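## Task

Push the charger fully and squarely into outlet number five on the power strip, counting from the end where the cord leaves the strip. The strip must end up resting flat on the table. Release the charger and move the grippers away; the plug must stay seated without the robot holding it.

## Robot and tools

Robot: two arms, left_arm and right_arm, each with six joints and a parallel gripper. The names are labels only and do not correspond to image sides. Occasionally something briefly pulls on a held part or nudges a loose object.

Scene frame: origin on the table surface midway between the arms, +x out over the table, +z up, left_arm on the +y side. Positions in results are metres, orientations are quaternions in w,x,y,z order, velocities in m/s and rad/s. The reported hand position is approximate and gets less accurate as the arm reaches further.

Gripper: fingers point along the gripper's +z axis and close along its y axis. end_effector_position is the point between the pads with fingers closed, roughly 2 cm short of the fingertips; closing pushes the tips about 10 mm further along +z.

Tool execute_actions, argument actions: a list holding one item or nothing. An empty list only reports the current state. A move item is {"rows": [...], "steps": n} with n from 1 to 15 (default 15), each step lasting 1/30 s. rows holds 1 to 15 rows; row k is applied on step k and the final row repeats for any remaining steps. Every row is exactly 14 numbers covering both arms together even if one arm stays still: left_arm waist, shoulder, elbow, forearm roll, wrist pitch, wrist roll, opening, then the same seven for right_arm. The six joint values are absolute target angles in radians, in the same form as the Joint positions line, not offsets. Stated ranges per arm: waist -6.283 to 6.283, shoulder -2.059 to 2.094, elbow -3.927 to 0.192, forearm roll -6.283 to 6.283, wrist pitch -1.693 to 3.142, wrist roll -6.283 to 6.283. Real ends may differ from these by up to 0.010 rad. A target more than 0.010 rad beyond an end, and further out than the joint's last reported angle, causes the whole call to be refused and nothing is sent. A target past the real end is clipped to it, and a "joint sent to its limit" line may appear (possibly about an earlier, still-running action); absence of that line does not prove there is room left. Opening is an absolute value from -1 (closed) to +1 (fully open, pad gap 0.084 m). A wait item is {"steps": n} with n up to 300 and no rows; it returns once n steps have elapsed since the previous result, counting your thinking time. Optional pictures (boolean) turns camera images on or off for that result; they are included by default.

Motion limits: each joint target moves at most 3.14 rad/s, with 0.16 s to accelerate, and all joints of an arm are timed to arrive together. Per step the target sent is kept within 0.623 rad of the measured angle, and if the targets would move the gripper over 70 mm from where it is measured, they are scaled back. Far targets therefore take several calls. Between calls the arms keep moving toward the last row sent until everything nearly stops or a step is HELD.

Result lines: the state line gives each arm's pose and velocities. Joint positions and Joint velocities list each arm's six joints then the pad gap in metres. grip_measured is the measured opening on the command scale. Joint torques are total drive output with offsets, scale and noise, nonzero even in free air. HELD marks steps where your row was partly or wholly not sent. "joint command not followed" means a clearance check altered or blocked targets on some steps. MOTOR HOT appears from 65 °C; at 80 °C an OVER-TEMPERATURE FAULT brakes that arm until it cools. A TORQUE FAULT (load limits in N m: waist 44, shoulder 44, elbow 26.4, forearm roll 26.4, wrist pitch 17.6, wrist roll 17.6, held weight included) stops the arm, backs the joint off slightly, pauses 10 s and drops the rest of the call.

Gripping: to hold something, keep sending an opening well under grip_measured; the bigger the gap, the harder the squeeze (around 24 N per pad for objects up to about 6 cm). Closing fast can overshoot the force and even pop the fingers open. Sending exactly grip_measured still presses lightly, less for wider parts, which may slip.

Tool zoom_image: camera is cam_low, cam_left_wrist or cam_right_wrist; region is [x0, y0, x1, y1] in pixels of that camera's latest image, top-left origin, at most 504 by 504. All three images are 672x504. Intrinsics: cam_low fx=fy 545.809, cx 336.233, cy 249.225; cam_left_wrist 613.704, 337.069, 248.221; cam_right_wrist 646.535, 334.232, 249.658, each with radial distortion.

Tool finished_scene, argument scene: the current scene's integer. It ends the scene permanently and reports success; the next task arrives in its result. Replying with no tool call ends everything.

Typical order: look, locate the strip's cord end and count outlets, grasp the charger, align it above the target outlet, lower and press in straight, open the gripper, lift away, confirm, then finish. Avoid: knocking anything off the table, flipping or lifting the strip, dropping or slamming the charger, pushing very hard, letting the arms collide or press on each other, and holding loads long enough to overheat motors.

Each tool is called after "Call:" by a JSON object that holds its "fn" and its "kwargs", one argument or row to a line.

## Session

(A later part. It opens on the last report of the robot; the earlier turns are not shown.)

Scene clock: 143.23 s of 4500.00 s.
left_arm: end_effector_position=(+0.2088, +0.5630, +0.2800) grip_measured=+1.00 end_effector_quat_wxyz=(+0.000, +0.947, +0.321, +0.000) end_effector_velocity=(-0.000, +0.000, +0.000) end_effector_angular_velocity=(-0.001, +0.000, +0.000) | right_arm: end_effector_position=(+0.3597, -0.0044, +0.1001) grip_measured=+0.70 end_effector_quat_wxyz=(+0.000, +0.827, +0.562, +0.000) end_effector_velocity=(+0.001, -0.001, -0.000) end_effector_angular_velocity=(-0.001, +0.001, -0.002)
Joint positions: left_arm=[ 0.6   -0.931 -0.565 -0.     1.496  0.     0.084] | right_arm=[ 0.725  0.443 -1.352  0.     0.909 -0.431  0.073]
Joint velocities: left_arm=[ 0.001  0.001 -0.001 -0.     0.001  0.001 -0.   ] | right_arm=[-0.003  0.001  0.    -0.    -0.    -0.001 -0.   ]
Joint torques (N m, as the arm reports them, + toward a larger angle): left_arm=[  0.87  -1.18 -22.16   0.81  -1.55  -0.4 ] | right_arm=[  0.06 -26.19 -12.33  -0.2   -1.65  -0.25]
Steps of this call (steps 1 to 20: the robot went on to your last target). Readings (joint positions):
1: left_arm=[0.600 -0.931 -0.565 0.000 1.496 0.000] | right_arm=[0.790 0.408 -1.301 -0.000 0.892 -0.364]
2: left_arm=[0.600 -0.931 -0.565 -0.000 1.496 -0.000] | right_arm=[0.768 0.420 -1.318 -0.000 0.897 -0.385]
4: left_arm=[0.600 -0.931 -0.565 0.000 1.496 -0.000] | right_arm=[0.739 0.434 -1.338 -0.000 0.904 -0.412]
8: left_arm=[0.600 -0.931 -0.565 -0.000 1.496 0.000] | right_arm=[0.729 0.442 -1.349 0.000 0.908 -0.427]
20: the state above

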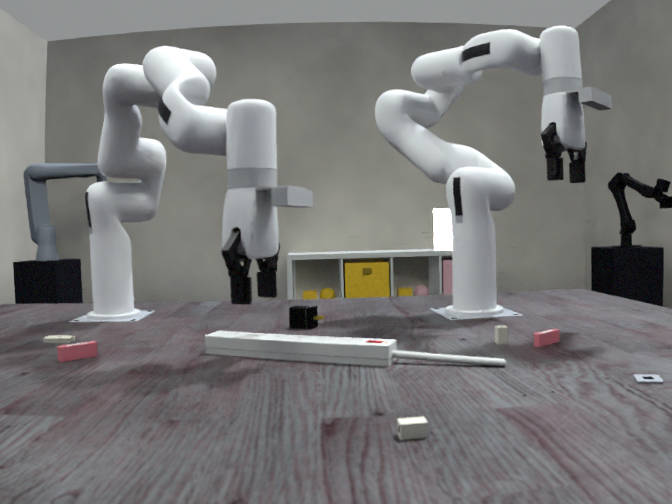

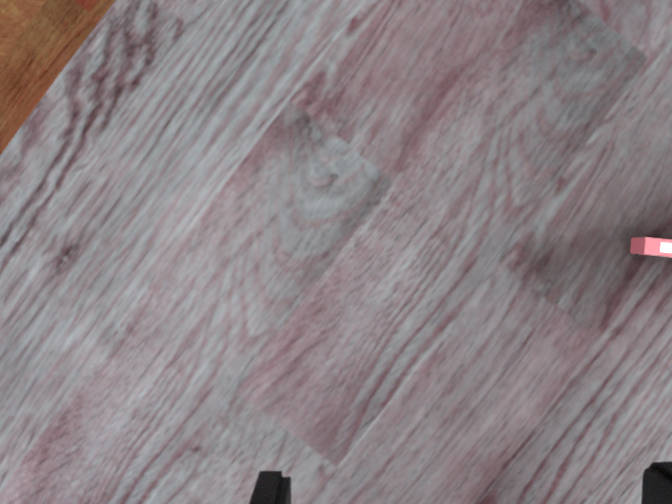

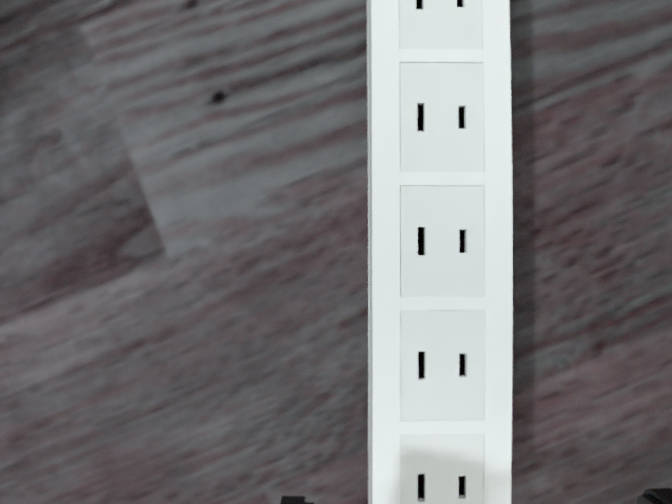

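Call:
{"fn": "execute_actions", "kwargs": {
  "actions": [
    {"rows":[[0.6,-0.931,-0.565,0,1.496,0.0,1,0.725,0.476,-1.342,0,0.866,-0.431,0.7],[0.6,-0.931,-0.565,0,1.496,0.0,1,0.725,0.476,-1.342,0,0.866,-0.431,0.7],[0.6,-0.931,-0.565,0,1.496,0.0,1,0.725,0.508,-1.332,0,0.824,-0.431,0.7],[0.6,-0.931,-0.565,0,1.496,0.0,1,0.725,0.508,-1.332,0,0.824,-0.431,0.7],[0.6,-0.931,-0.565,0,1.496,0.0,1,0.725,0.54,-1.324,0,0.784,-0.431,0.7],[0.6,-0.931,-0.565,0,1.496,0.0,1,0.725,0.54,-1.324,0,0.784,-0.431,0.7],[0.6,-0.931,-0.565,0,1.496,0.0,1,0.725,0.56,-1.32,0,0.76,-0.431,0.7],[0.6,-0.931,-0.565,0,1.496,0.0,1,0.725,0.56,-1.32,0,0.76,-0.431,0.7],[0.6,-0.931,-0.565,0,1.496,0.0,1,0.725,0.5731,-1.3171,0,0.744,-0.431,0.7]]}
  ],
  "pictures": false
}}

Call:
{"fn": "execute_actions", "kwargs": {
  "actions": [
    {"rows":[[0.6,-0.931,-0.565,0,1.496,0.0,1,0.725,0.5731,-1.3171,0,0.744,-0.431,0.5],[0.6,-0.931,-0.565,0,1.496,0.0,1,0.725,0.5731,-1.3171,0,0.744,-0.431,0.3],[0.6,-0.931,-0.565,0,1.496,0.0,1,0.725,0.5731,-1.3171,0,0.744,-0.431,0.2],[0.6,-0.931,-0.565,0,1.496,0.0,1,0.725,0.5731,-1.3171,0,0.744,-0.431,0.1],[0.6,-0.931,-0.565,0,1.496,0.0,1,0.725,0.5731,-1.3171,0,0.744,-0.431,0.1],[0.6,-0.931,-0.565,0,1.496,0.0,1,0.725,0.5731,-1.3171,0,0.744,-0.431,0.0],[0.6,-0.931,-0.565,0,1.496,0.0,1,0.725,0.5731,-1.3171,0,0.744,-0.431,-0.5]]}
  ],
  "pictures": false
}}

Call:
{"fn": "execute_actions", "kwargs": {
  "actions": [
    {"rows":[[0.6,-0.931,-0.565,0,1.496,0.0,1,0.730,0.5731,-1.3171,0,0.744,-0.414,-0.5],[0.6,-0.931,-0.565,0,1.496,0.0,1,0.738,0.5731,-1.3171,0,0.744,-0.386,-0.5],[0.6,-0.931,-0.565,0,1.496,0.0,1,0.747,0.5731,-1.3171,0,0.744,-0.355,-0.5],[0.6,-0.931,-0.565,0,1.496,0.0,1,0.756,0.5731,-1.3171,0,0.744,-0.324,-0.5],[0.6,-0.931,-0.565,0,1.496,0.0,1,0.765,0.5731,-1.3171,0,0.744,-0.293,-0.5],[0.6,-0.931,-0.565,0,1.496,0.0,1,0.774,0.5731,-1.3171,0,0.744,-0.262,-0.5],[0.6,-0.931,-0.565,0,1.496,0.0,1,0.783,0.5731,-1.3171,0,0.744,-0.231,-0.5],[0.6,-0.931,-0.565,0,1.496,0.0,1,0.792,0.5731,-1.3171,0,0.744,-0.2,-0.5],[0.6,-0.931,-0.565,0,1.496,0.0,1,0.801,0.5731,-1.3171,0,0.744,-0.169,-0.5],[0.6,-0.931,-0.565,0,1.496,0.0,1,0.81,0.5731,-1.3171,0,0.744,-0.138,-0.5],[0.6,-0.931,-0.565,0,1.496,0.0,1,0.819,0.5731,-1.3171,0,0.744,-0.107,-0.5],[0.6,-0.931,-0.565,0,1.496,0.0,1,0.828,0.5731,-1.3171,0,0.744,-0.076,-0.5],[0.6,-0.931,-0.565,0,1.496,0.0,1,0.837,0.5731,-1.3171,0,0.744,-0.045,-0.5],[0.6,-0.931,-0.565,0,1.496,0.0,1,0.845,0.5731,-1.3171,0,0.744,-0.017,-0.5],[0.6,-0.931,-0.565,0,1.496,0.0,1,0.85,0.5731,-1.3171,0,0.744,0,-0.5]]}
  ],
  "pictures": false
}}

Call:
{"fn": "execute_actions", "kwargs": {
  "actions": [
    {"steps":20}
  ]
}}

Scene clock: 171.77 s of 4500.00 s.
left_arm: end_effector_position=(+0.2088, +0.5630, +0.2800) grip_measured=+1.00 end_effector_quat_wxyz=(+0.000, +0.947, +0.321, +0.000) end_effector_velocity=(-0.000, +0.000, -0.000) end_effector_angular_velocity=(+0.000, +0.000, +0.001) | right_arm: end_effector_position=(+0.3596, -0.0049, +0.0271) grip_measured=+0.70 end_effector_quat_wxyz=(+0.000, +0.827, +0.562, -0.001) end_effector_velocity=(+0.015, +0.015, +0.005) end_effector_angular_velocity=(+0.047, -0.049, +0.001)
Joint positions: left_arm=[ 0.6   -0.931 -0.565 -0.     1.496  0.     0.084] | right_arm=[ 0.725  0.571 -1.317  0.     0.748 -0.431  0.073]
Joint velocities: left_arm=[ 0.001  0.     0.     0.    -0.001 -0.001 -0.   ] | right_arm=[ 0.     0.014 -0.021 -0.    -0.06  -0.001  0.   ]
Joint torques (N m, as the arm reports them, + toward a larger angle): left_arm=[  0.97  -0.92 -22.24   0.86  -1.67  -0.39] | right_arm=[  0.05 -28.02 -11.61  -0.22  -1.5   -0.19]
Steps of this call (steps 1 to 15: the robot went on to your last target; steps 16 to 90: nothing new was sent; then 25.03 s passed at rest; steps 91 to 105: all 15 steps of this action). Readings (joint positions):
91: left_arm=[0.600 -0.931 -0.565 0.000 1.496 0.000] | right_arm=[0.725 0.444 -1.352 -0.000 0.908 -0.431]
92: left_arm=[0.600 -0.931 -0.565 0.000 1.496 -0.000] | right_arm=[0.725 0.446 -1.352 -0.000 0.904 -0.431]
94: left_arm=[0.600 -0.931 -0.565 0.000 1.496 -0.000] | right_arm=[0.725 0.463 -1.349 -0.000 0.879 -0.431]
98: left_arm=[0.600 -0.931 -0.565 -0.000 1.496 -0.000] | right_arm=[0.725 0.522 -1.328 0.000 0.809 -0.431]
105: the state above

Scene clock: 172.27 s of 4500.00 s.
left_arm: end_effector_position=(+0.2088, +0.5630, +0.2800) grip_measured=+1.00 end_effector_quat_wxyz=(+0.000, +0.947, +0.321, +0.000) end_effector_velocity=(+0.000, +0.000, +0.000) end_effector_angular_velocity=(+0.001, -0.001, -0.001) | right_arm: end_effector_position=(+0.3603, -0.0043, +0.0267) grip_measured=-0.03 end_effector_quat_wxyz=(-0.000, +0.827, +0.562, +0.001) end_effector_velocity=(-0.001, -0.000, -0.000) end_effector_angular_velocity=(-0.001, +0.001, +0.001)
Joint positions: left_arm=[ 0.6   -0.931 -0.565  0.     1.496 -0.     0.084] | right_arm=[ 0.725  0.572 -1.318 -0.     0.744 -0.431  0.043]
Joint velocities: left_arm=[-0.     0.    -0.001  0.    -0.     0.    -0.   ] | right_arm=[ 0.001 -0.     0.001 -0.     0.    -0.     0.   ]
Joint torques (N m, as the arm reports them, + toward a larger angle): left_arm=[  0.77  -0.83 -22.08   0.78  -1.66  -0.37] | right_arm=[  0.01 -25.37 -10.7   -0.25  -1.58  -0.23]
Steps of this call (steps 1 to 15: all 15 steps of this action). Readings (joint positions):
1: left_arm=[0.600 -0.931 -0.565 -0.000 1.496 -0.000] | right_arm=[0.725 0.571 -1.318 -0.000 0.747 -0.431]
2: left_arm=[0.600 -0.931 -0.565 0.000 1.496 0.000] | right_arm=[0.725 0.571 -1.318 -0.000 0.746 -0.431]
4: left_arm=[0.600 -0.931 -0.565 -0.000 1.496 0.000] | right_arm=[0.725 0.571 -1.318 -0.000 0.745 -0.431]
8: left_arm=[0.600 -0.931 -0.565 0.000 1.496 -0.000] | right_arm=[0.725 0.572 -1.318 -0.000 0.744 -0.431]
15: the state above

Scene clock: 172.77 s of 4500.00 s.
left_arm: end_effector_position=(+0.2088, +0.5630, +0.2800) grip_measured=+1.00 end_effector_quat_wxyz=(+0.000, +0.947, +0.321, +0.000) end_effector_velocity=(+0.000, -0.000, -0.000) end_effector_angular_velocity=(-0.000, -0.000, -0.000) | right_arm: end_effector_position=(+0.3216, +0.0324, +0.0265) grip_measured=-0.03 end_effector_quat_wxyz=(-0.000, +0.886, +0.464, +0.001) end_effector_velocity=(-0.111, +0.097, +0.000) end_effector_angular_velocity=(+0.002, +0.000, -0.639)
Joint positions: left_arm=[ 0.6   -0.931 -0.565  0.     1.496 -0.     0.084] | right_arm=[ 0.819  0.573 -1.318  0.     0.744 -0.107  0.043]
Joint velocities: left_arm=[-0.     0.     0.    -0.001 -0.001  0.     0.   ] | right_arm=[ 0.261  0.    -0.001  0.001 -0.001  0.9   -0.   ]
Joint torques (N m, as the arm reports them, + toward a larger angle): left_arm=[  0.98  -0.78 -22.1    0.95  -1.57  -0.39] | right_arm=[  0.59 -23.85  -9.74  -0.15  -1.32  -0.27]
Steps of this call (steps 1 to 15: all 15 steps of this action). Readings (joint positions):
1: left_arm=[0.600 -0.931 -0.565 -0.000 1.496 -0.000] | right_arm=[0.725 0.572 -1.318 -0.000 0.744 -0.431]
2: left_arm=[0.600 -0.931 -0.565 0.000 1.496 -0.000] | right_arm=[0.726 0.572 -1.318 -0.000 0.744 -0.428]
4: left_arm=[0.600 -0.931 -0.565 0.000 1.496 -0.000] | right_arm=[0.731 0.573 -1.318 -0.000 0.744 -0.407]
8: left_arm=[0.600 -0.931 -0.565 -0.000 1.496 -0.000] | right_arm=[0.758 0.573 -1.318 -0.000 0.744 -0.315]
15: the state above

Scene clock: 173.43 s of 4500.00 s.
left_arm: end_effector_position=(+0.2088, +0.5630, +0.2800) grip_measured=+1.00 end_effector_quat_wxyz=(+0.000, +0.947, +0.321, +0.000) end_effector_velocity=(-0.000, -0.000, -0.000) end_effector_angular_velocity=(-0.001, +0.001, -0.000) | right_arm: end_effector_position=(+0.3085, +0.0432, +0.0264) grip_measured=-0.03 end_effector_quat_wxyz=(-0.000, +0.903, +0.429, +0.000) end_effector_velocity=(-0.001, +0.001, -0.000) end_effector_angular_velocity=(-0.000, +0.000, +0.001)
Joint positions: left_arm=[ 0.6   -0.931 -0.565 -0.     1.496  0.     0.084] | right_arm=[ 0.85   0.573 -1.317 -0.     0.744 -0.     0.043]
Joint velocities: left_arm=[-0.    -0.     0.    -0.     0.001 -0.     0.   ] | right_arm=[ 0.002  0.001 -0.001 -0.     0.     0.001  0.   ]
Joint torques (N m, as the arm reports them, + toward a larger angle): left_arm=[  0.85  -0.96 -22.02   0.83  -1.61  -0.3 ] | right_arm=[  0.89 -22.03  -8.96  -0.15  -1.24  -0.08]
Steps of this call (steps 1 to 20: the robot went on to your last target). Readings (joint positions):
1: left_arm=[0.600 -0.931 -0.565 0.000 1.496 -0.000] | right_arm=[0.828 0.573 -1.318 0.000 0.744 -0.077]
2: left_arm=[0.600 -0.931 -0.565 0.000 1.496 -0.000] | right_arm=[0.836 0.573 -1.318 0.000 0.744 -0.052]
4: left_arm=[0.600 -0.931 -0.565 0.000 1.496 -0.000] | right_arm=[0.845 0.573 -1.318 0.000 0.744 -0.022]
8: left_arm=[0.600 -0.931 -0.565 -0.000 1.496 0.000] | right_arm=[0.849 0.573 -1.318 0.000 0.744 -0.004]
20: the state above

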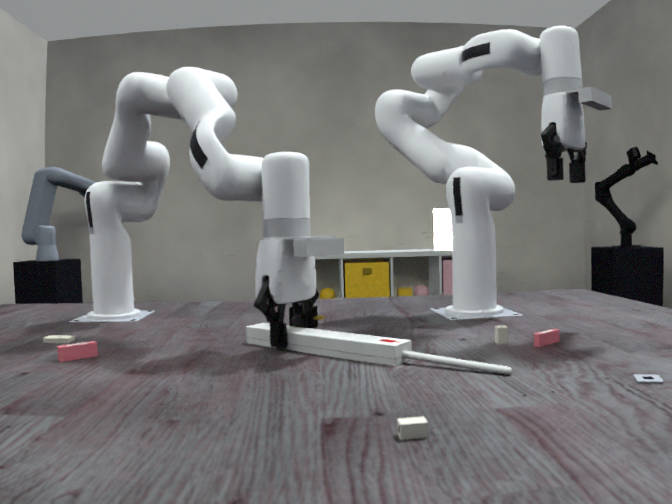

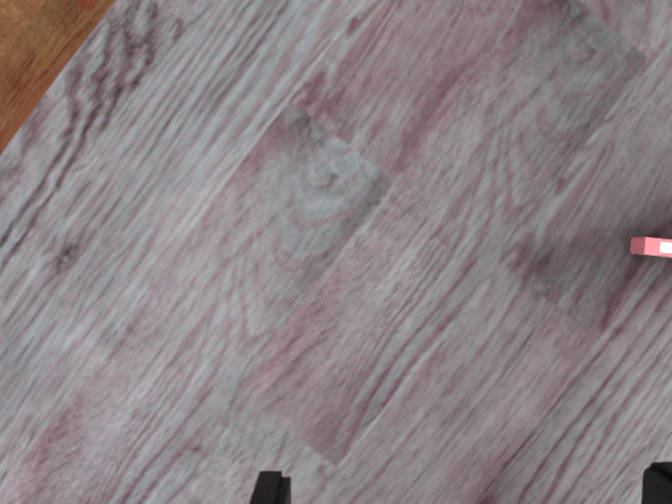

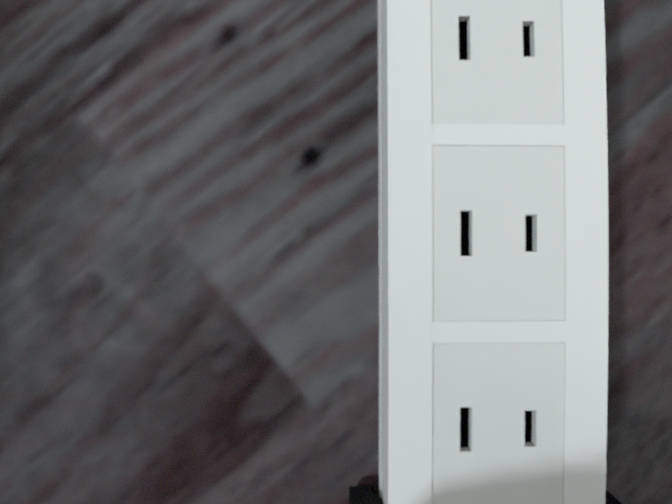

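Call:
{"fn": "execute_actions", "kwargs": {
  "actions": [
    {"rows":[[0.6,-0.931,-0.565,0,1.496,0.0,1,0.85,0.5725,-1.3174,0,0.7449,0,0.5]],"steps":8}
  ],
  "pictures": false
}}

Call:
{"fn": "execute_actions", "kwargs": {
  "actions": [
    {"rows":[[0.6,-0.931,-0.565,0,1.496,0.0,1,0.85,0.4436,-1.3522,0,0.9086,0,0.5]]}
  ]
}}

Call:
{"fn": "execute_actions", "kwargs": {
  "actions": [
    {"rows":[[0.6,-0.931,-0.565,0,1.496,0.0,1,0.95,0.25,-1.1,0,0.4,0,0.4]],"steps":11}
  ],
  "pictures": false
}}

Call:
{"fn": "execute_actions", "kwargs": {
  "actions": [
    {"rows":[[0.6,-0.931,-0.565,0,1.496,0.0,1,1.07,0.17,-0.7,0,-0.15,0,0.4]],"steps":11}
  ],
  "pictures": false
}}

Call:
{"fn": "execute_actions", "kwargs": {
  "actions": [
    {"rows":[[0.6,-0.931,-0.565,0,1.496,0.0,1,1.15,0.2025,-0.3987,0,-0.5892,0,0.4]]}
  ]
}}

Scene clock: 204.33 s of 4500.00 s.
left_arm: end_effector_position=(+0.2088, +0.5630, +0.2800) grip_measured=+1.00 end_effector_quat_wxyz=(+0.000, +0.947, +0.321, +0.000) end_effector_velocity=(-0.000, -0.000, -0.000) end_effector_angular_velocity=(-0.001, +0.001, -0.000) | right_arm: end_effector_position=(+0.3064, +0.0417, +0.0236) grip_measured=+0.49 end_effector_quat_wxyz=(+0.001, +0.903, +0.430, -0.003) end_effector_velocity=(+0.020, +0.018, +0.030) end_effector_angular_velocity=(+0.057, -0.047, -0.007)
Joint positions: left_arm=[ 0.6   -0.931 -0.565 -0.     1.496  0.     0.084] | right_arm=[ 0.851  0.575 -1.314  0.     0.746 -0.     0.065]
Joint velocities: left_arm=[ 0.     0.    -0.    -0.     0.002  0.001  0.   ] | right_arm=[-0.007 -0.027 -0.038 -0.001 -0.009  0.001  0.001]
Joint torques (N m, as the arm reports them, + toward a larger angle): left_arm=[  0.67  -1.15 -22.1    0.91  -1.56  -0.37] | right_arm=[  0.03 -26.64 -11.23  -0.2   -1.58  -0.21]
Steps of this call (steps 1 to 15: the robot went on to your last target; steps 16 to 90: nothing new was sent; then 27.63 s passed at rest; steps 91 to 98: all 8 steps of this action). Readings (joint positions):
91: left_arm=[0.600 -0.931 -0.565 0.000 1.496 0.000] | right_arm=[0.850 0.573 -1.317 -0.000 0.744 0.000]
92: left_arm=[0.600 -0.931 -0.565 -0.000 1.496 -0.000] | right_arm=[0.850 0.574 -1.316 0.000 0.745 -0.000]
94: left_arm=[0.600 -0.931 -0.565 0.000 1.496 -0.000] | right_arm=[0.851 0.577 -1.312 0.000 0.746 -0.000]
98: the state above

Scene clock: 204.83 s of 4500.00 s.
left_arm: end_effector_position=(+0.2088, +0.5630, +0.2800) grip_measured=+1.00 end_effector_quat_wxyz=(+0.000, +0.947, +0.321, +0.000) end_effector_velocity=(-0.000, -0.000, -0.000) end_effector_angular_velocity=(-0.000, +0.002, -0.001) | right_arm: end_effector_position=(+0.3071, +0.0420, +0.0972) grip_measured=+0.49 end_effector_quat_wxyz=(+0.001, +0.903, +0.430, -0.002) end_effector_velocity=(+0.005, +0.004, +0.013) end_effector_angular_velocity=(+0.015, -0.012, -0.001)
Joint positions: left_arm=[ 0.6   -0.931 -0.565 -0.     1.496  0.     0.084] | right_arm=[ 0.85   0.447 -1.349  0.     0.908 -0.     0.065]
Joint velocities: left_arm=[-0.001  0.    -0.     0.001  0.001  0.     0.   ] | right_arm=[-0.002 -0.011 -0.018 -0.     0.01  -0.001  0.   ]
Joint torques (N m, as the arm reports them, + toward a larger angle): left_arm=[  0.9   -0.99 -22.13   0.91  -1.62  -0.34] | right_arm=[ -0.07 -26.99 -12.83  -0.2   -1.85  -0.15]
Steps of this call (steps 1 to 15: all 15 steps of this action). Readings (joint positions):
1: left_arm=[0.600 -0.931 -0.565 0.000 1.496 0.000] | right_arm=[0.851 0.574 -1.315 0.000 0.746 -0.000]
2: left_arm=[0.600 -0.931 -0.565 0.000 1.496 0.000] | right_arm=[0.851 0.571 -1.316 0.000 0.751 -0.000]
4: left_arm=[0.600 -0.931 -0.565 -0.000 1.496 0.000] | right_arm=[0.850 0.542 -1.320 0.000 0.796 -0.000]
8: left_arm=[0.600 -0.931 -0.565 0.000 1.496 0.000] | right_arm=[0.850 0.454 -1.356 -0.000 0.884 -0.000]
15: the state above

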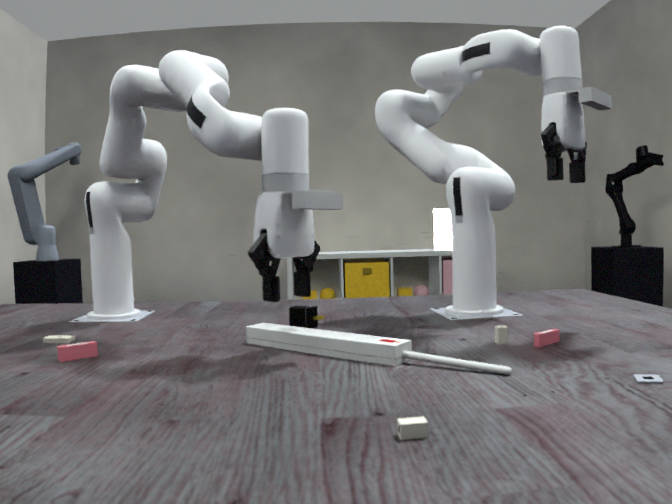

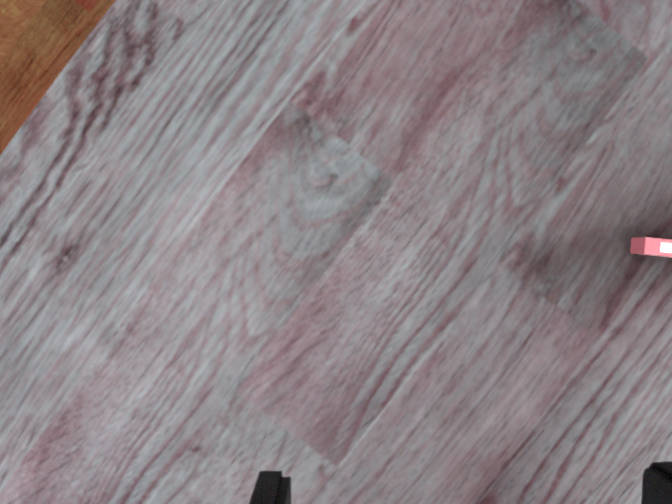

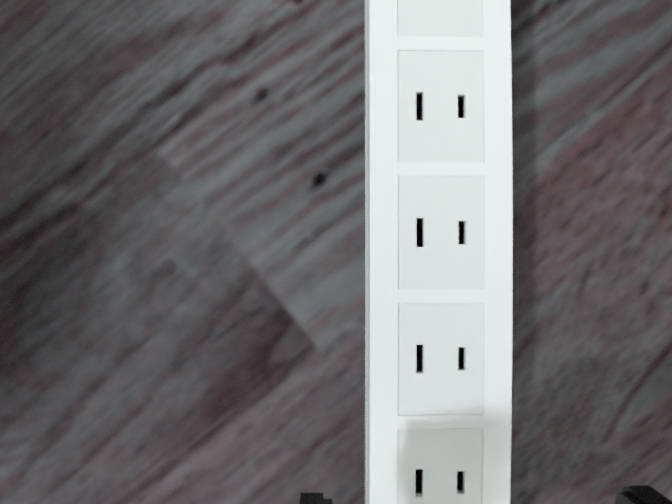

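Scene clock: 205.20 s of 4500.00 s.
left_arm: end_effector_position=(+0.2088, +0.5630, +0.2800) grip_measured=+1.00 end_effector_quat_wxyz=(+0.000, +0.947, +0.321, +0.000) end_effector_velocity=(+0.000, +0.000, +0.000) end_effector_angular_velocity=(+0.001, -0.001, -0.000) | right_arm: end_effector_position=(+0.2903, +0.1079, +0.1602) grip_measured=+0.39 end_effector_quat_wxyz=(-0.093, +0.865, +0.461, +0.174) end_effector_velocity=(-0.055, +0.112, +0.161) end_effector_angular_velocity=(+0.671, -0.453, +0.179)
Joint positions: left_arm=[ 0.6   -0.931 -0.565 -0.     1.496 -0.     0.084] | right_arm=[ 0.94   0.271 -1.133 -0.     0.464 -0.     0.061]
Joint velocities: left_arm=[-0.    -0.    -0.     0.    -0.001 -0.     0.   ] | right_arm=[ 0.179 -0.353  0.416 -0.001 -0.873 -0.     0.   ]
Joint torques (N m, as the arm reports them, + toward a larger angle): left_arm=[  0.91  -0.76 -22.1    0.97  -1.68  -0.35] | right_arm=[ -4.66 -15.17 -12.2   -0.2   -0.89  -0.13]
Steps of this call (steps 1 to 11: all 11 steps of this action). Readings (joint positions):
1: left_arm=[0.600 -0.931 -0.565 -0.000 1.496 0.000] | right_arm=[0.850 0.446 -1.350 0.000 0.908 -0.000]
2: left_arm=[0.600 -0.931 -0.565 0.000 1.496 0.000] | right_arm=[0.851 0.444 -1.348 -0.000 0.903 0.000]
4: left_arm=[0.600 -0.931 -0.565 -0.000 1.496 -0.000] | right_arm=[0.858 0.427 -1.323 -0.000 0.856 0.000]
8: left_arm=[0.600 -0.931 -0.565 -0.000 1.496 0.000] | right_arm=[0.909 0.331 -1.202 0.000 0.611 -0.000]
11: the state above

Scene clock: 205.57 s of 4500.00 s.
left_arm: end_effector_position=(+0.2088, +0.5630, +0.2800) grip_measured=+1.00 end_effector_quat_wxyz=(+0.000, +0.947, +0.321, +0.000) end_effector_velocity=(-0.000, -0.000, -0.000) end_effector_angular_velocity=(-0.001, +0.001, -0.001) | right_arm: end_effector_position=(+0.2130, +0.1071, +0.1328) grip_measured=+0.39 end_effector_quat_wxyz=(-0.161, +0.812, +0.493, +0.266) end_effector_velocity=(-0.194, -0.054, -0.048) end_effector_angular_velocity=(+0.423, -0.220, +0.261)
Joint positions: left_arm=[ 0.6   -0.931 -0.565 -0.     1.496 -0.     0.084] | right_arm=[ 1.053  0.185 -0.756 -0.    -0.062 -0.     0.061]
Joint velocities: left_arm=[-0.001  0.     0.     0.     0.001  0.     0.   ] | right_arm=[ 0.26  -0.18   0.847 -0.001 -1.143 -0.     0.   ]
Joint torques (N m, as the arm reports them, + toward a larger angle): left_arm=[  0.92  -0.83 -22.18   0.86  -1.74  -0.36] | right_arm=[ -4.1  -21.12 -15.9    0.    -1.82  -0.22]
Steps of this call (steps 1 to 11: all 11 steps of this action). Readings (joint positions):
1: left_arm=[0.600 -0.931 -0.565 -0.000 1.496 -0.000] | right_arm=[0.945 0.262 -1.122 -0.000 0.441 -0.000]
2: left_arm=[0.600 -0.931 -0.565 0.000 1.496 -0.000] | right_arm=[0.948 0.257 -1.111 -0.000 0.421 -0.000]
4: left_arm=[0.600 -0.931 -0.565 0.000 1.496 -0.000] | right_arm=[0.958 0.246 -1.071 0.000 0.358 0.000]
8: left_arm=[0.600 -0.931 -0.565 0.000 1.496 0.000] | right_arm=[1.015 0.209 -0.881 -0.000 0.104 -0.000]
11: the state above

Scene clock: 206.07 s of 4500.00 s.
left_arm: end_effector_position=(+0.2088, +0.5630, +0.2800) grip_measured=+1.00 end_effector_quat_wxyz=(+0.000, +0.947, +0.321, +0.000) end_effector_velocity=(-0.000, -0.000, -0.000) end_effector_angular_velocity=(-0.001, +0.001, -0.001) | right_arm: end_effector_position=(+0.1346, +0.0561, +0.0907) grip_measured=+0.39 end_effector_quat_wxyz=(-0.213, +0.767, +0.517, +0.317) end_effector_velocity=(-0.007, +0.002, +0.018) end_effector_angular_velocity=(+0.088, -0.036, +0.015)
Joint positions: left_arm=[ 0.6   -0.931 -0.565 -0.     1.496 -0.     0.084] | right_arm=[ 1.148  0.202 -0.406  0.    -0.579  0.     0.061]
Joint velocities: left_arm=[-0.     0.    -0.    -0.     0.002  0.001  0.   ] | right_arm=[ 0.016 -0.008  0.043  0.001 -0.13  -0.    -0.   ]
Joint torques (N m, as the arm reports them, + toward a larger angle): left_arm=[  0.85  -0.67 -22.19   0.79  -1.66  -0.37] | right_arm=[  0.   -15.91  -7.48  -0.17  -2.54  -0.18]
Steps of this call (steps 1 to 15: all 15 steps of this action). Readings (joint positions):
1: left_arm=[0.600 -0.931 -0.565 0.000 1.496 -0.000] | right_arm=[1.060 0.180 -0.734 -0.000 -0.093 -0.000]
2: left_arm=[0.600 -0.931 -0.565 -0.000 1.496 0.000] | right_arm=[1.065 0.178 -0.718 -0.000 -0.118 -0.000]
4: left_arm=[0.600 -0.931 -0.565 0.000 1.496 0.000] | right_arm=[1.075 0.179 -0.679 0.000 -0.189 0.000]
8: left_arm=[0.600 -0.931 -0.565 0.000 1.496 0.000] | right_arm=[1.117 0.194 -0.520 -0.000 -0.410 -0.000]
15: the state above

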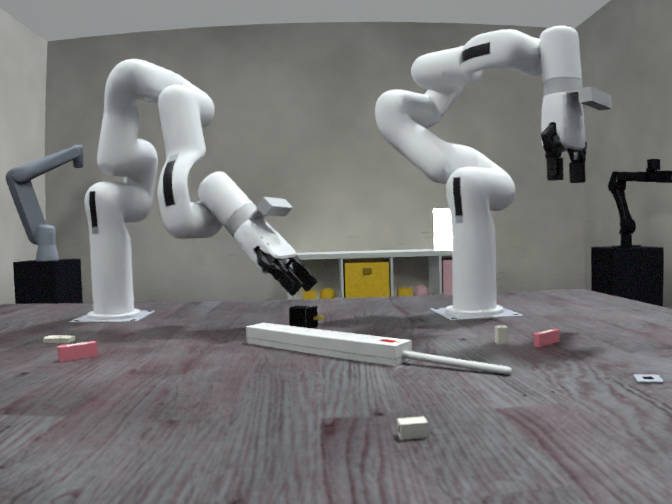

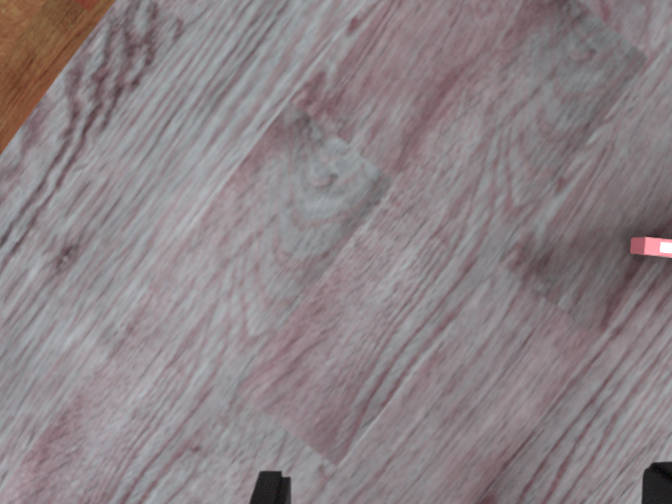

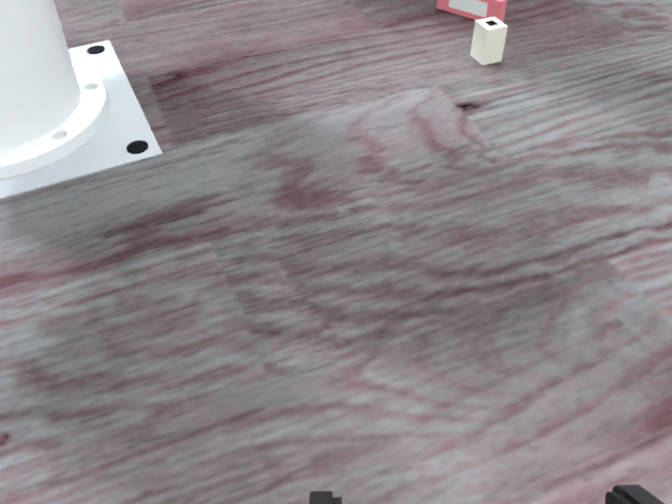

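Call:
{"fn": "execute_actions", "kwargs": {
  "actions": [
    {"rows":[[0.6,-0.931,-0.565,0,1.496,0.0,1,1.15,0.44,-0.456,0,-0.7694,0,0.2]],"steps":10}
  ],
  "pictures": false
}}

Call:
{"fn": "execute_actions", "kwargs": {
  "actions": [
    {"rows":[[0.6,-0.931,-0.565,0,1.496,0.0,1,1.15,0.465,-0.4637,0,-0.7867,0,0.1],[0.6,-0.931,-0.565,0,1.496,0.0,1,1.15,0.465,-0.4637,0,-0.7867,0,0.1],[0.6,-0.931,-0.565,0,1.496,0.0,1,1.15,0.48,-0.4686,0,-0.7968,0,0],[0.6,-0.931,-0.565,0,1.496,0.0,1,1.15,0.48,-0.4686,0,-0.7968,0,0],[0.6,-0.931,-0.565,0,1.496,0.0,1,1.15,0.4896,-0.4717,0,-0.8033,0,-0.1]]}
  ],
  "pictures": false
}}

Call:
{"fn": "execute_actions", "kwargs": {
  "actions": [
    {"steps":10}
  ],
  "pictures": false
}}

Call:
{"fn": "execute_actions", "kwargs": {
  "actions": [
    {"rows":[[0.6,-0.931,-0.565,0,1.496,0.0,1,1.15,0.4896,-0.4717,0,-0.8033,0,-0.25],[0.6,-0.931,-0.565,0,1.496,0.0,1,1.15,0.4896,-0.4717,0,-0.8033,0,-0.25],[0.6,-0.931,-0.565,0,1.496,0.0,1,1.15,0.4896,-0.4717,0,-0.8033,0,-0.35],[0.6,-0.931,-0.565,0,1.496,0.0,1,1.15,0.4896,-0.4717,0,-0.8033,0,-0.35],[0.6,-0.931,-0.565,0,1.496,0.0,1,1.15,0.4896,-0.4717,0,-0.8033,0,-1]],"steps":12}
  ]
}}

Call:
{"fn": "zoom_image", "kwargs": {
  "camera": "cam_low",
  "region": [240,250,360,340]
}}

Scene clock: 218.30 s of 4500.00 s.
left_arm: end_effector_position=(+0.2088, +0.5630, +0.2800) grip_measured=+1.00 end_effector_quat_wxyz=(+0.000, +0.947, +0.321, +0.000) end_effector_velocity=(+0.000, +0.000, -0.000) end_effector_angular_velocity=(+0.000, +0.000, -0.001) | right_arm: end_effector_position=(+0.1323, +0.0527, +0.0370) grip_measured=+0.19 end_effector_quat_wxyz=(-0.212, +0.767, +0.518, +0.314) end_effector_velocity=(+0.006, +0.017, -0.020) end_effector_angular_velocity=(+0.078, -0.031, +0.001)
Joint positions: left_arm=[ 0.6   -0.931 -0.565  0.     1.496 -0.     0.084] | right_arm=[ 1.15   0.427 -0.449  0.    -0.755 -0.     0.052]
Joint velocities: left_arm=[-0.     0.     0.001  0.001 -0.001  0.    -0.   ] | right_arm=[ 0.001  0.182 -0.079 -0.    -0.188  0.    -0.   ]
Joint torques (N m, as the arm reports them, + toward a larger angle): left_arm=[  1.03  -1.05 -21.99   0.94  -1.64  -0.39] | right_arm=[  0.07 -22.19  -6.61  -0.12  -2.6   -0.19]
Steps of this call (steps 1 to 15: the robot went on to your last target; steps 16 to 90: nothing new was sent; then 8.90 s passed at rest; steps 91 to 100: all 10 steps of this action). Readings (joint positions):
91: left_arm=[0.600 -0.931 -0.565 -0.000 1.496 -0.000] | right_arm=[1.150 0.203 -0.399 0.000 -0.589 0.000]
92: left_arm=[0.600 -0.931 -0.565 0.000 1.496 -0.000] | right_arm=[1.150 0.206 -0.400 0.000 -0.593 0.000]
94: left_arm=[0.600 -0.931 -0.565 -0.000 1.496 -0.000] | right_arm=[1.150 0.250 -0.413 -0.000 -0.630 0.000]
98: left_arm=[0.600 -0.931 -0.565 -0.000 1.496 0.000] | right_arm=[1.150 0.404 -0.444 0.000 -0.736 -0.000]
100: the state above

Scene clock: 218.80 s of 4500.00 s.
left_arm: end_effector_position=(+0.2088, +0.5630, +0.2800) grip_measured=+1.00 end_effector_quat_wxyz=(+0.000, +0.947, +0.321, +0.000) end_effector_velocity=(+0.000, -0.000, +0.000) end_effector_angular_velocity=(-0.000, -0.001, +0.001) | right_arm: end_effector_position=(+0.1333, +0.0553, +0.0264) grip_measured=-0.11 end_effector_quat_wxyz=(-0.215, +0.765, +0.517, +0.319) end_effector_velocity=(+0.000, -0.000, -0.001) end_effector_angular_velocity=(+0.000, -0.000, -0.001)
Joint positions: left_arm=[ 0.6   -0.931 -0.565 -0.     1.496  0.     0.084] | right_arm=[ 1.15   0.488 -0.472 -0.    -0.804  0.     0.039]
Joint velocities: left_arm=[ 0.001 -0.    -0.    -0.001  0.    -0.     0.   ] | right_arm=[-0.001  0.005 -0.001  0.    -0.004 -0.     0.   ]
Joint torques (N m, as the arm reports them, + toward a larger angle): left_arm=[  1.06  -0.91 -22.18   0.79  -1.64  -0.36] | right_arm=[  0.   -15.15  -4.16  -0.12  -1.25  -0.26]
Steps of this call (steps 1 to 15: all 15 steps of this action). Readings (joint positions):
1: left_arm=[0.600 -0.931 -0.565 -0.000 1.496 -0.000] | right_arm=[1.150 0.432 -0.452 0.000 -0.760 -0.000]
2: left_arm=[0.600 -0.931 -0.565 0.000 1.496 -0.000] | right_arm=[1.150 0.437 -0.455 0.000 -0.767 -0.000]
4: left_arm=[0.600 -0.931 -0.565 -0.000 1.496 -0.000] | right_arm=[1.150 0.454 -0.461 -0.000 -0.780 0.000]
8: left_arm=[0.600 -0.931 -0.565 -0.000 1.496 0.000] | right_arm=[1.150 0.481 -0.469 0.000 -0.797 0.000]
15: the state above

Scene clock: 219.13 s of 4500.00 s.
left_arm: end_effector_position=(+0.2088, +0.5630, +0.2800) grip_measured=+1.00 end_effector_quat_wxyz=(+0.000, +0.947, +0.321, +0.000) end_effector_velocity=(-0.000, +0.000, -0.000) end_effector_angular_velocity=(-0.000, +0.000, +0.001) | right_arm: end_effector_position=(+0.1332, +0.0552, +0.0261) grip_measured=-0.11 end_effector_quat_wxyz=(-0.215, +0.765, +0.517, +0.318) end_effector_velocity=(+0.000, +0.000, -0.000) end_effector_angular_velocity=(-0.000, +0.001, -0.000)
Joint positions: left_arm=[ 0.6   -0.931 -0.565 -0.     1.496 -0.     0.084] | right_arm=[ 1.15   0.488 -0.472 -0.    -0.805  0.     0.039]
Joint velocities: left_arm=[ 0.001  0.     0.     0.    -0.    -0.     0.   ] | right_arm=[ 0.     0.001 -0.    -0.     0.     0.001  0.   ]
Joint torques (N m, as the arm reports them, + toward a larger angle): left_arm=[  0.94  -1.19 -22.3    0.74  -1.62  -0.44] | right_arm=[ -0.03 -12.87  -3.27  -0.07  -0.4   -0.23]
Steps of this call (steps 1 to 10: the robot went on to your last target). Readings (joint positions):
1: left_arm=[0.600 -0.931 -0.565 0.000 1.496 -0.000] | right_arm=[1.150 0.488 -0.472 -0.000 -0.805 0.000]
2: left_arm=[0.600 -0.931 -0.565 0.000 1.496 0.000] | right_arm=[1.150 0.488 -0.472 -0.000 -0.805 0.000]
4: left_arm=[0.600 -0.931 -0.565 -0.000 1.496 -0.000] | right_arm=[1.150 0.488 -0.472 -0.000 -0.805 0.000]
8: left_arm=[0.600 -0.931 -0.565 0.000 1.496 0.000] | right_arm=[1.150 0.488 -0.472 -0.000 -0.805 0.000]
10: the state above

Scene clock: 219.53 s of 4500.00 s.
left_arm: end_effector_position=(+0.2088, +0.5630, +0.2800) grip_measured=+1.00 end_effector_quat_wxyz=(+0.000, +0.947, +0.321, +0.000) end_effector_velocity=(+0.000, +0.000, +0.000) end_effector_angular_velocity=(+0.000, -0.001, +0.001) | right_arm: end_effector_position=(+0.1333, +0.0554, +0.0262) grip_measured=-0.33 end_effector_quat_wxyz=(-0.215, +0.765, +0.517, +0.319) end_effector_velocity=(-0.001, -0.001, -0.000) end_effector_angular_velocity=(-0.002, +0.001, +0.001)
Joint positions: left_arm=[ 0.6   -0.931 -0.565 -0.     1.496 -0.     0.084] | right_arm=[ 1.15   0.489 -0.473 -0.    -0.805  0.     0.03 ]
Joint velocities: left_arm=[ 0.    -0.    -0.    -0.    -0.001 -0.001  0.   ] | right_arm=[ 0.002 -0.001  0.002  0.     0.001  0.     0.   ]
Joint torques (N m, as the arm reports them, + toward a larger angle): left_arm=[  0.96  -0.78 -22.24   0.72  -1.65  -0.37] | right_arm=[-0.18 -9.88 -0.7  -0.1   0.77 -0.22]
Steps of this call (steps 1 to 12: all 12 steps of this action). Readings (joint positions):
1: left_arm=[0.600 -0.931 -0.565 0.000 1.496 0.000] | right_arm=[1.150 0.489 -0.473 -0.000 -0.805 0.000]
2: left_arm=[0.600 -0.931 -0.565 0.000 1.496 -0.000] | right_arm=[1.150 0.488 -0.473 -0.000 -0.805 0.000]
4: left_arm=[0.600 -0.931 -0.565 -0.000 1.496 -0.000] | right_arm=[1.150 0.489 -0.474 -0.000 -0.805 0.000]
8: left_arm=[0.600 -0.931 -0.565 0.000 1.496 0.000] | right_arm=[1.150 0.489 -0.473 -0.000 -0.805 0.000]
12: the state above

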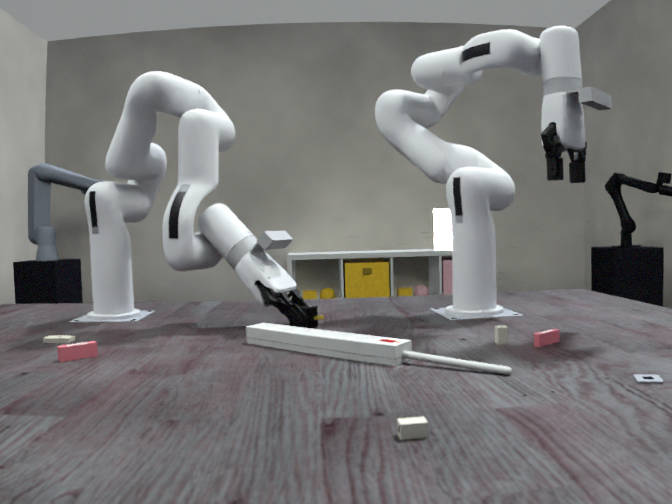

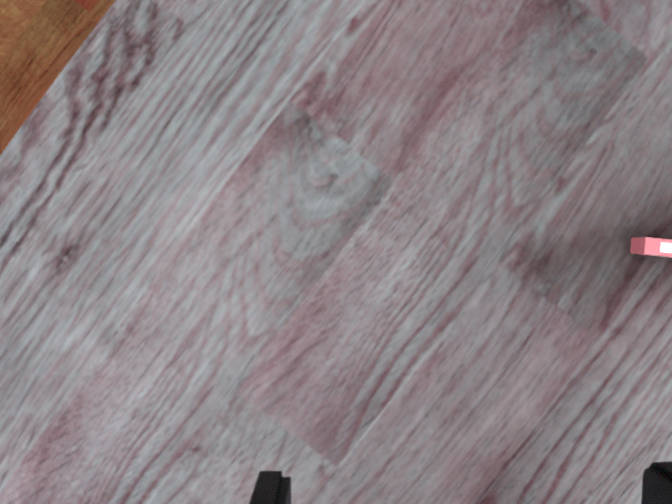

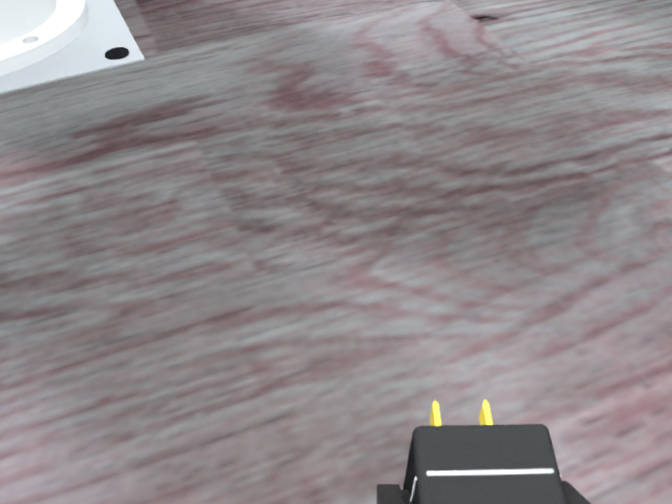

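Region (240, 250, 360, 340) of cam_low's 672x504 image, scaled by 4.200, with more detail than that image has; it fills the top 378 rows of this view, and the rest is white.

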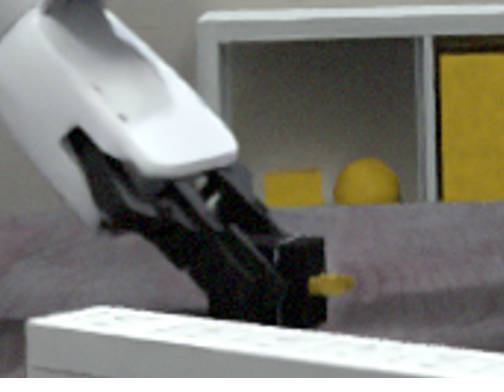

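Fingers are touching the table; lift now.

Call:
{"fn": "execute_actions", "kwargs": {
  "actions": [
    {"rows":[[0.6,-0.931,-0.565,0,1.496,0.0,1,1.15,0.47,-0.465,0,-0.79,0,-1],[0.6,-0.931,-0.565,0,1.496,0.0,1,1.15,0.47,-0.465,0,-0.79,0,-1],[0.6,-0.931,-0.565,0,1.496,0.0,1,1.15,0.44,-0.456,0,-0.77,0,-1],[0.6,-0.931,-0.565,0,1.496,0.0,1,1.15,0.1,-0.4,0,-0.485,0,-1]]}
  ],
  "pictures": false
}}

Call:
{"fn": "execute_actions", "kwargs": {
  "actions": [
    {"rows":[[0.6,-0.931,-0.565,0,1.496,0.0,1,1.15,0.1,-0.4,0,-0.485,3.1416,-1]]}
  ],
  "pictures": false
}}

Call:
{"fn": "execute_actions", "kwargs": {
  "actions": [
    {"steps":35}
  ]
}}

Call:
{"fn": "zoom_image", "kwargs": {
  "camera": "cam_low",
  "region": [240,220,380,325]
}}

Scene clock: 233.37 s of 4500.00 s.
left_arm: end_effector_position=(+0.2088, +0.5630, +0.2800) grip_measured=+1.00 end_effector_quat_wxyz=(+0.000, +0.947, +0.321, +0.000) end_effector_velocity=(+0.000, -0.000, +0.000) end_effector_angular_velocity=(-0.000, -0.001, -0.001) | right_arm: end_effector_position=(+0.1347, +0.0589, +0.1132) grip_measured=-0.33 end_effector_quat_wxyz=(-0.214, +0.766, +0.517, +0.317) end_effector_velocity=(-0.009, -0.024, +0.011) end_effector_angular_velocity=(-0.076, +0.031, -0.002)
Joint positions: left_arm=[ 0.6   -0.931 -0.565  0.     1.496  0.     0.084] | right_arm=[ 1.15   0.114 -0.402  0.    -0.498 -0.     0.03 ]
Joint velocities: left_arm=[-0.001  0.    -0.    -0.001 -0.001  0.    -0.   ] | right_arm=[-0.001 -0.159  0.065  0.     0.177  0.    -0.   ]
Joint torques (N m, as the arm reports them, + toward a larger angle): left_arm=[  1.1   -0.94 -21.99   0.77  -1.64  -0.44] | right_arm=[ -0.1  -12.49  -8.56  -0.16  -2.74  -0.14]
Steps of this call (steps 1 to 15: the robot went on to your last target; steps 16 to 90: nothing new was sent; then 10.33 s passed at rest; steps 91 to 105: all 15 steps of this action). Readings (joint positions):
91: left_arm=[0.600 -0.931 -0.565 -0.000 1.496 0.000] | right_arm=[1.150 0.489 -0.472 0.000 -0.807 -0.000]
92: left_arm=[0.600 -0.931 -0.565 -0.000 1.496 0.000] | right_arm=[1.150 0.487 -0.470 0.000 -0.804 -0.000]
94: left_arm=[0.600 -0.931 -0.565 -0.000 1.496 0.000] | right_arm=[1.150 0.475 -0.464 0.000 -0.792 -0.000]
98: left_arm=[0.600 -0.931 -0.565 -0.000 1.496 0.000] | right_arm=[1.150 0.339 -0.426 0.000 -0.671 -0.000]
105: the state above

Scene clock: 233.87 s of 4500.00 s.
left_arm: end_effector_position=(+0.2088, +0.5630, +0.2800) grip_measured=+1.00 end_effector_quat_wxyz=(+0.000, +0.947, +0.321, +0.000) end_effector_velocity=(+0.000, +0.000, +0.000) end_effector_angular_velocity=(+0.001, -0.002, +0.001) | right_arm: end_effector_position=(+0.1346, +0.0585, +0.1160) grip_measured=-0.33 end_effector_quat_wxyz=(-0.341, +0.920, +0.081, +0.173) end_effector_velocity=(+0.000, +0.000, +0.001) end_effector_angular_velocity=(+0.760, +1.881, -2.033)
Joint positions: left_arm=[ 0.6   -0.931 -0.565  0.     1.496  0.     0.084] | right_arm=[ 1.15   0.1   -0.4    0.    -0.485  1.012  0.03 ]
Joint velocities: left_arm=[ 0.001  0.    -0.    -0.    -0.002  0.    -0.   ] | right_arm=[-0.    -0.002 -0.001  0.     0.001  2.872  0.   ]
Joint torques (N m, as the arm reports them, + toward a larger angle): left_arm=[  0.96  -0.44 -22.2    0.8   -1.68  -0.5 ] | right_arm=[  0.02 -15.85  -8.64  -0.22  -2.46  -0.16]
Steps of this call (steps 1 to 15: all 15 steps of this action). Readings (joint positions):
1: left_arm=[0.600 -0.931 -0.565 -0.000 1.496 0.000] | right_arm=[1.150 0.110 -0.400 0.000 -0.493 0.000]
2: left_arm=[0.600 -0.931 -0.565 -0.000 1.496 0.000] | right_arm=[1.150 0.107 -0.399 0.000 -0.490 0.005]
4: left_arm=[0.600 -0.931 -0.565 0.000 1.496 -0.000] | right_arm=[1.150 0.105 -0.399 -0.000 -0.487 0.052]
8: left_arm=[0.600 -0.931 -0.565 0.000 1.496 0.000] | right_arm=[1.150 0.102 -0.399 -0.000 -0.485 0.339]
15: the state above

Scene clock: 235.03 s of 4500.00 s.
left_arm: end_effector_position=(+0.2088, +0.5630, +0.2800) grip_measured=+1.00 end_effector_quat_wxyz=(+0.000, +0.947, +0.321, +0.000) end_effector_velocity=(+0.000, +0.000, +0.000) end_effector_angular_velocity=(+0.000, -0.000, +0.001) | right_arm: end_effector_position=(+0.1346, +0.0586, +0.1163) grip_measured=-0.33 end_effector_quat_wxyz=(+0.317, -0.517, +0.766, +0.214) end_effector_velocity=(+0.000, -0.000, -0.001) end_effector_angular_velocity=(+0.000, +0.005, -0.005)
Joint positions: left_arm=[ 0.6   -0.931 -0.565 -0.     1.496 -0.     0.084] | right_arm=[ 1.15   0.1   -0.4   -0.    -0.485  3.141  0.03 ]
Joint velocities: left_arm=[ 0.  0. -0.  0. -0. -0. -0.] | right_arm=[-0.001  0.001  0.    -0.     0.001  0.007  0.   ]
Joint torques (N m, as the arm reports them, + toward a larger angle): left_arm=[  0.92  -0.97 -22.     0.67  -1.77  -0.32] | right_arm=[ -0.19 -15.75  -8.71  -0.22  -2.43  -0.27]
Steps of this call (steps 1 to 35: the robot went on to your last target). Readings (joint positions):
1: left_arm=[0.600 -0.931 -0.565 0.000 1.496 0.000] | right_arm=[1.150 0.100 -0.400 0.000 -0.485 1.108]
2: left_arm=[0.600 -0.931 -0.565 0.000 1.496 0.000] | right_arm=[1.150 0.100 -0.400 0.000 -0.485 1.205]
4: left_arm=[0.600 -0.931 -0.565 0.000 1.496 -0.000] | right_arm=[1.150 0.100 -0.400 0.000 -0.485 1.397]
8: left_arm=[0.600 -0.931 -0.565 0.000 1.496 0.000] | right_arm=[1.150 0.100 -0.400 0.000 -0.485 1.782]
35: the state above

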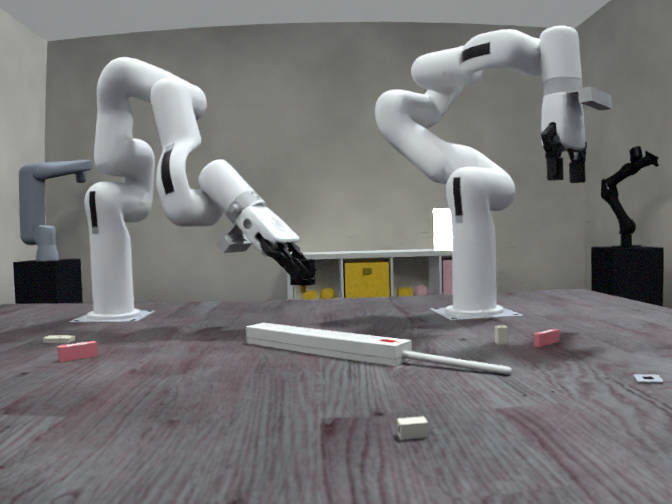

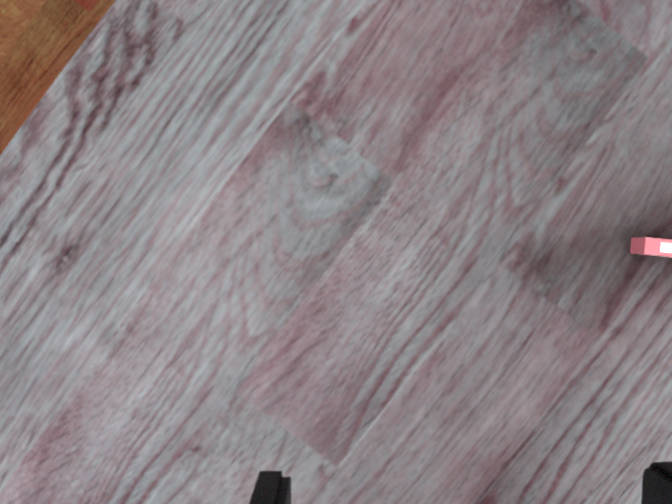

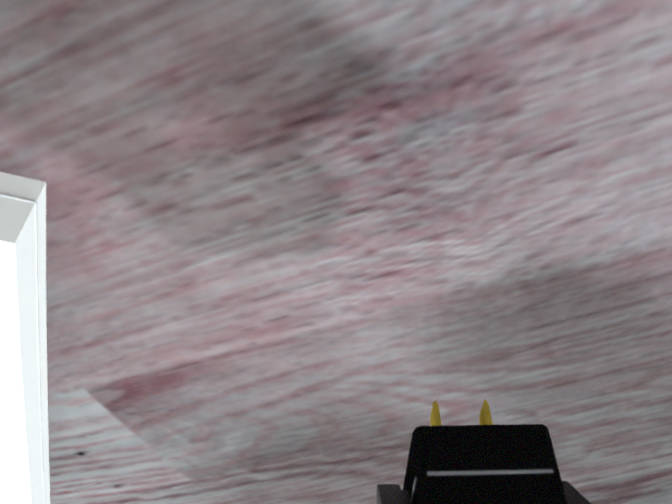

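Region (240, 220, 380, 325) of cam_low's 672x504 image, scaled by 3.600, with more detail than that image has; it fills the top 378 rows of this view, and the rest is white.

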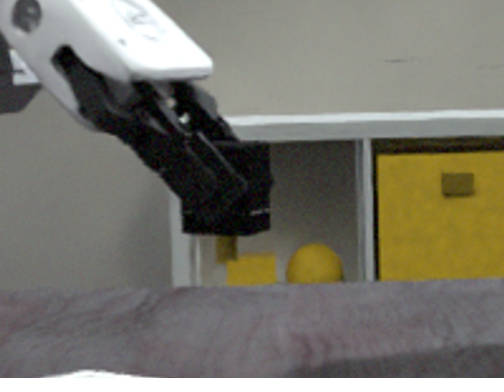

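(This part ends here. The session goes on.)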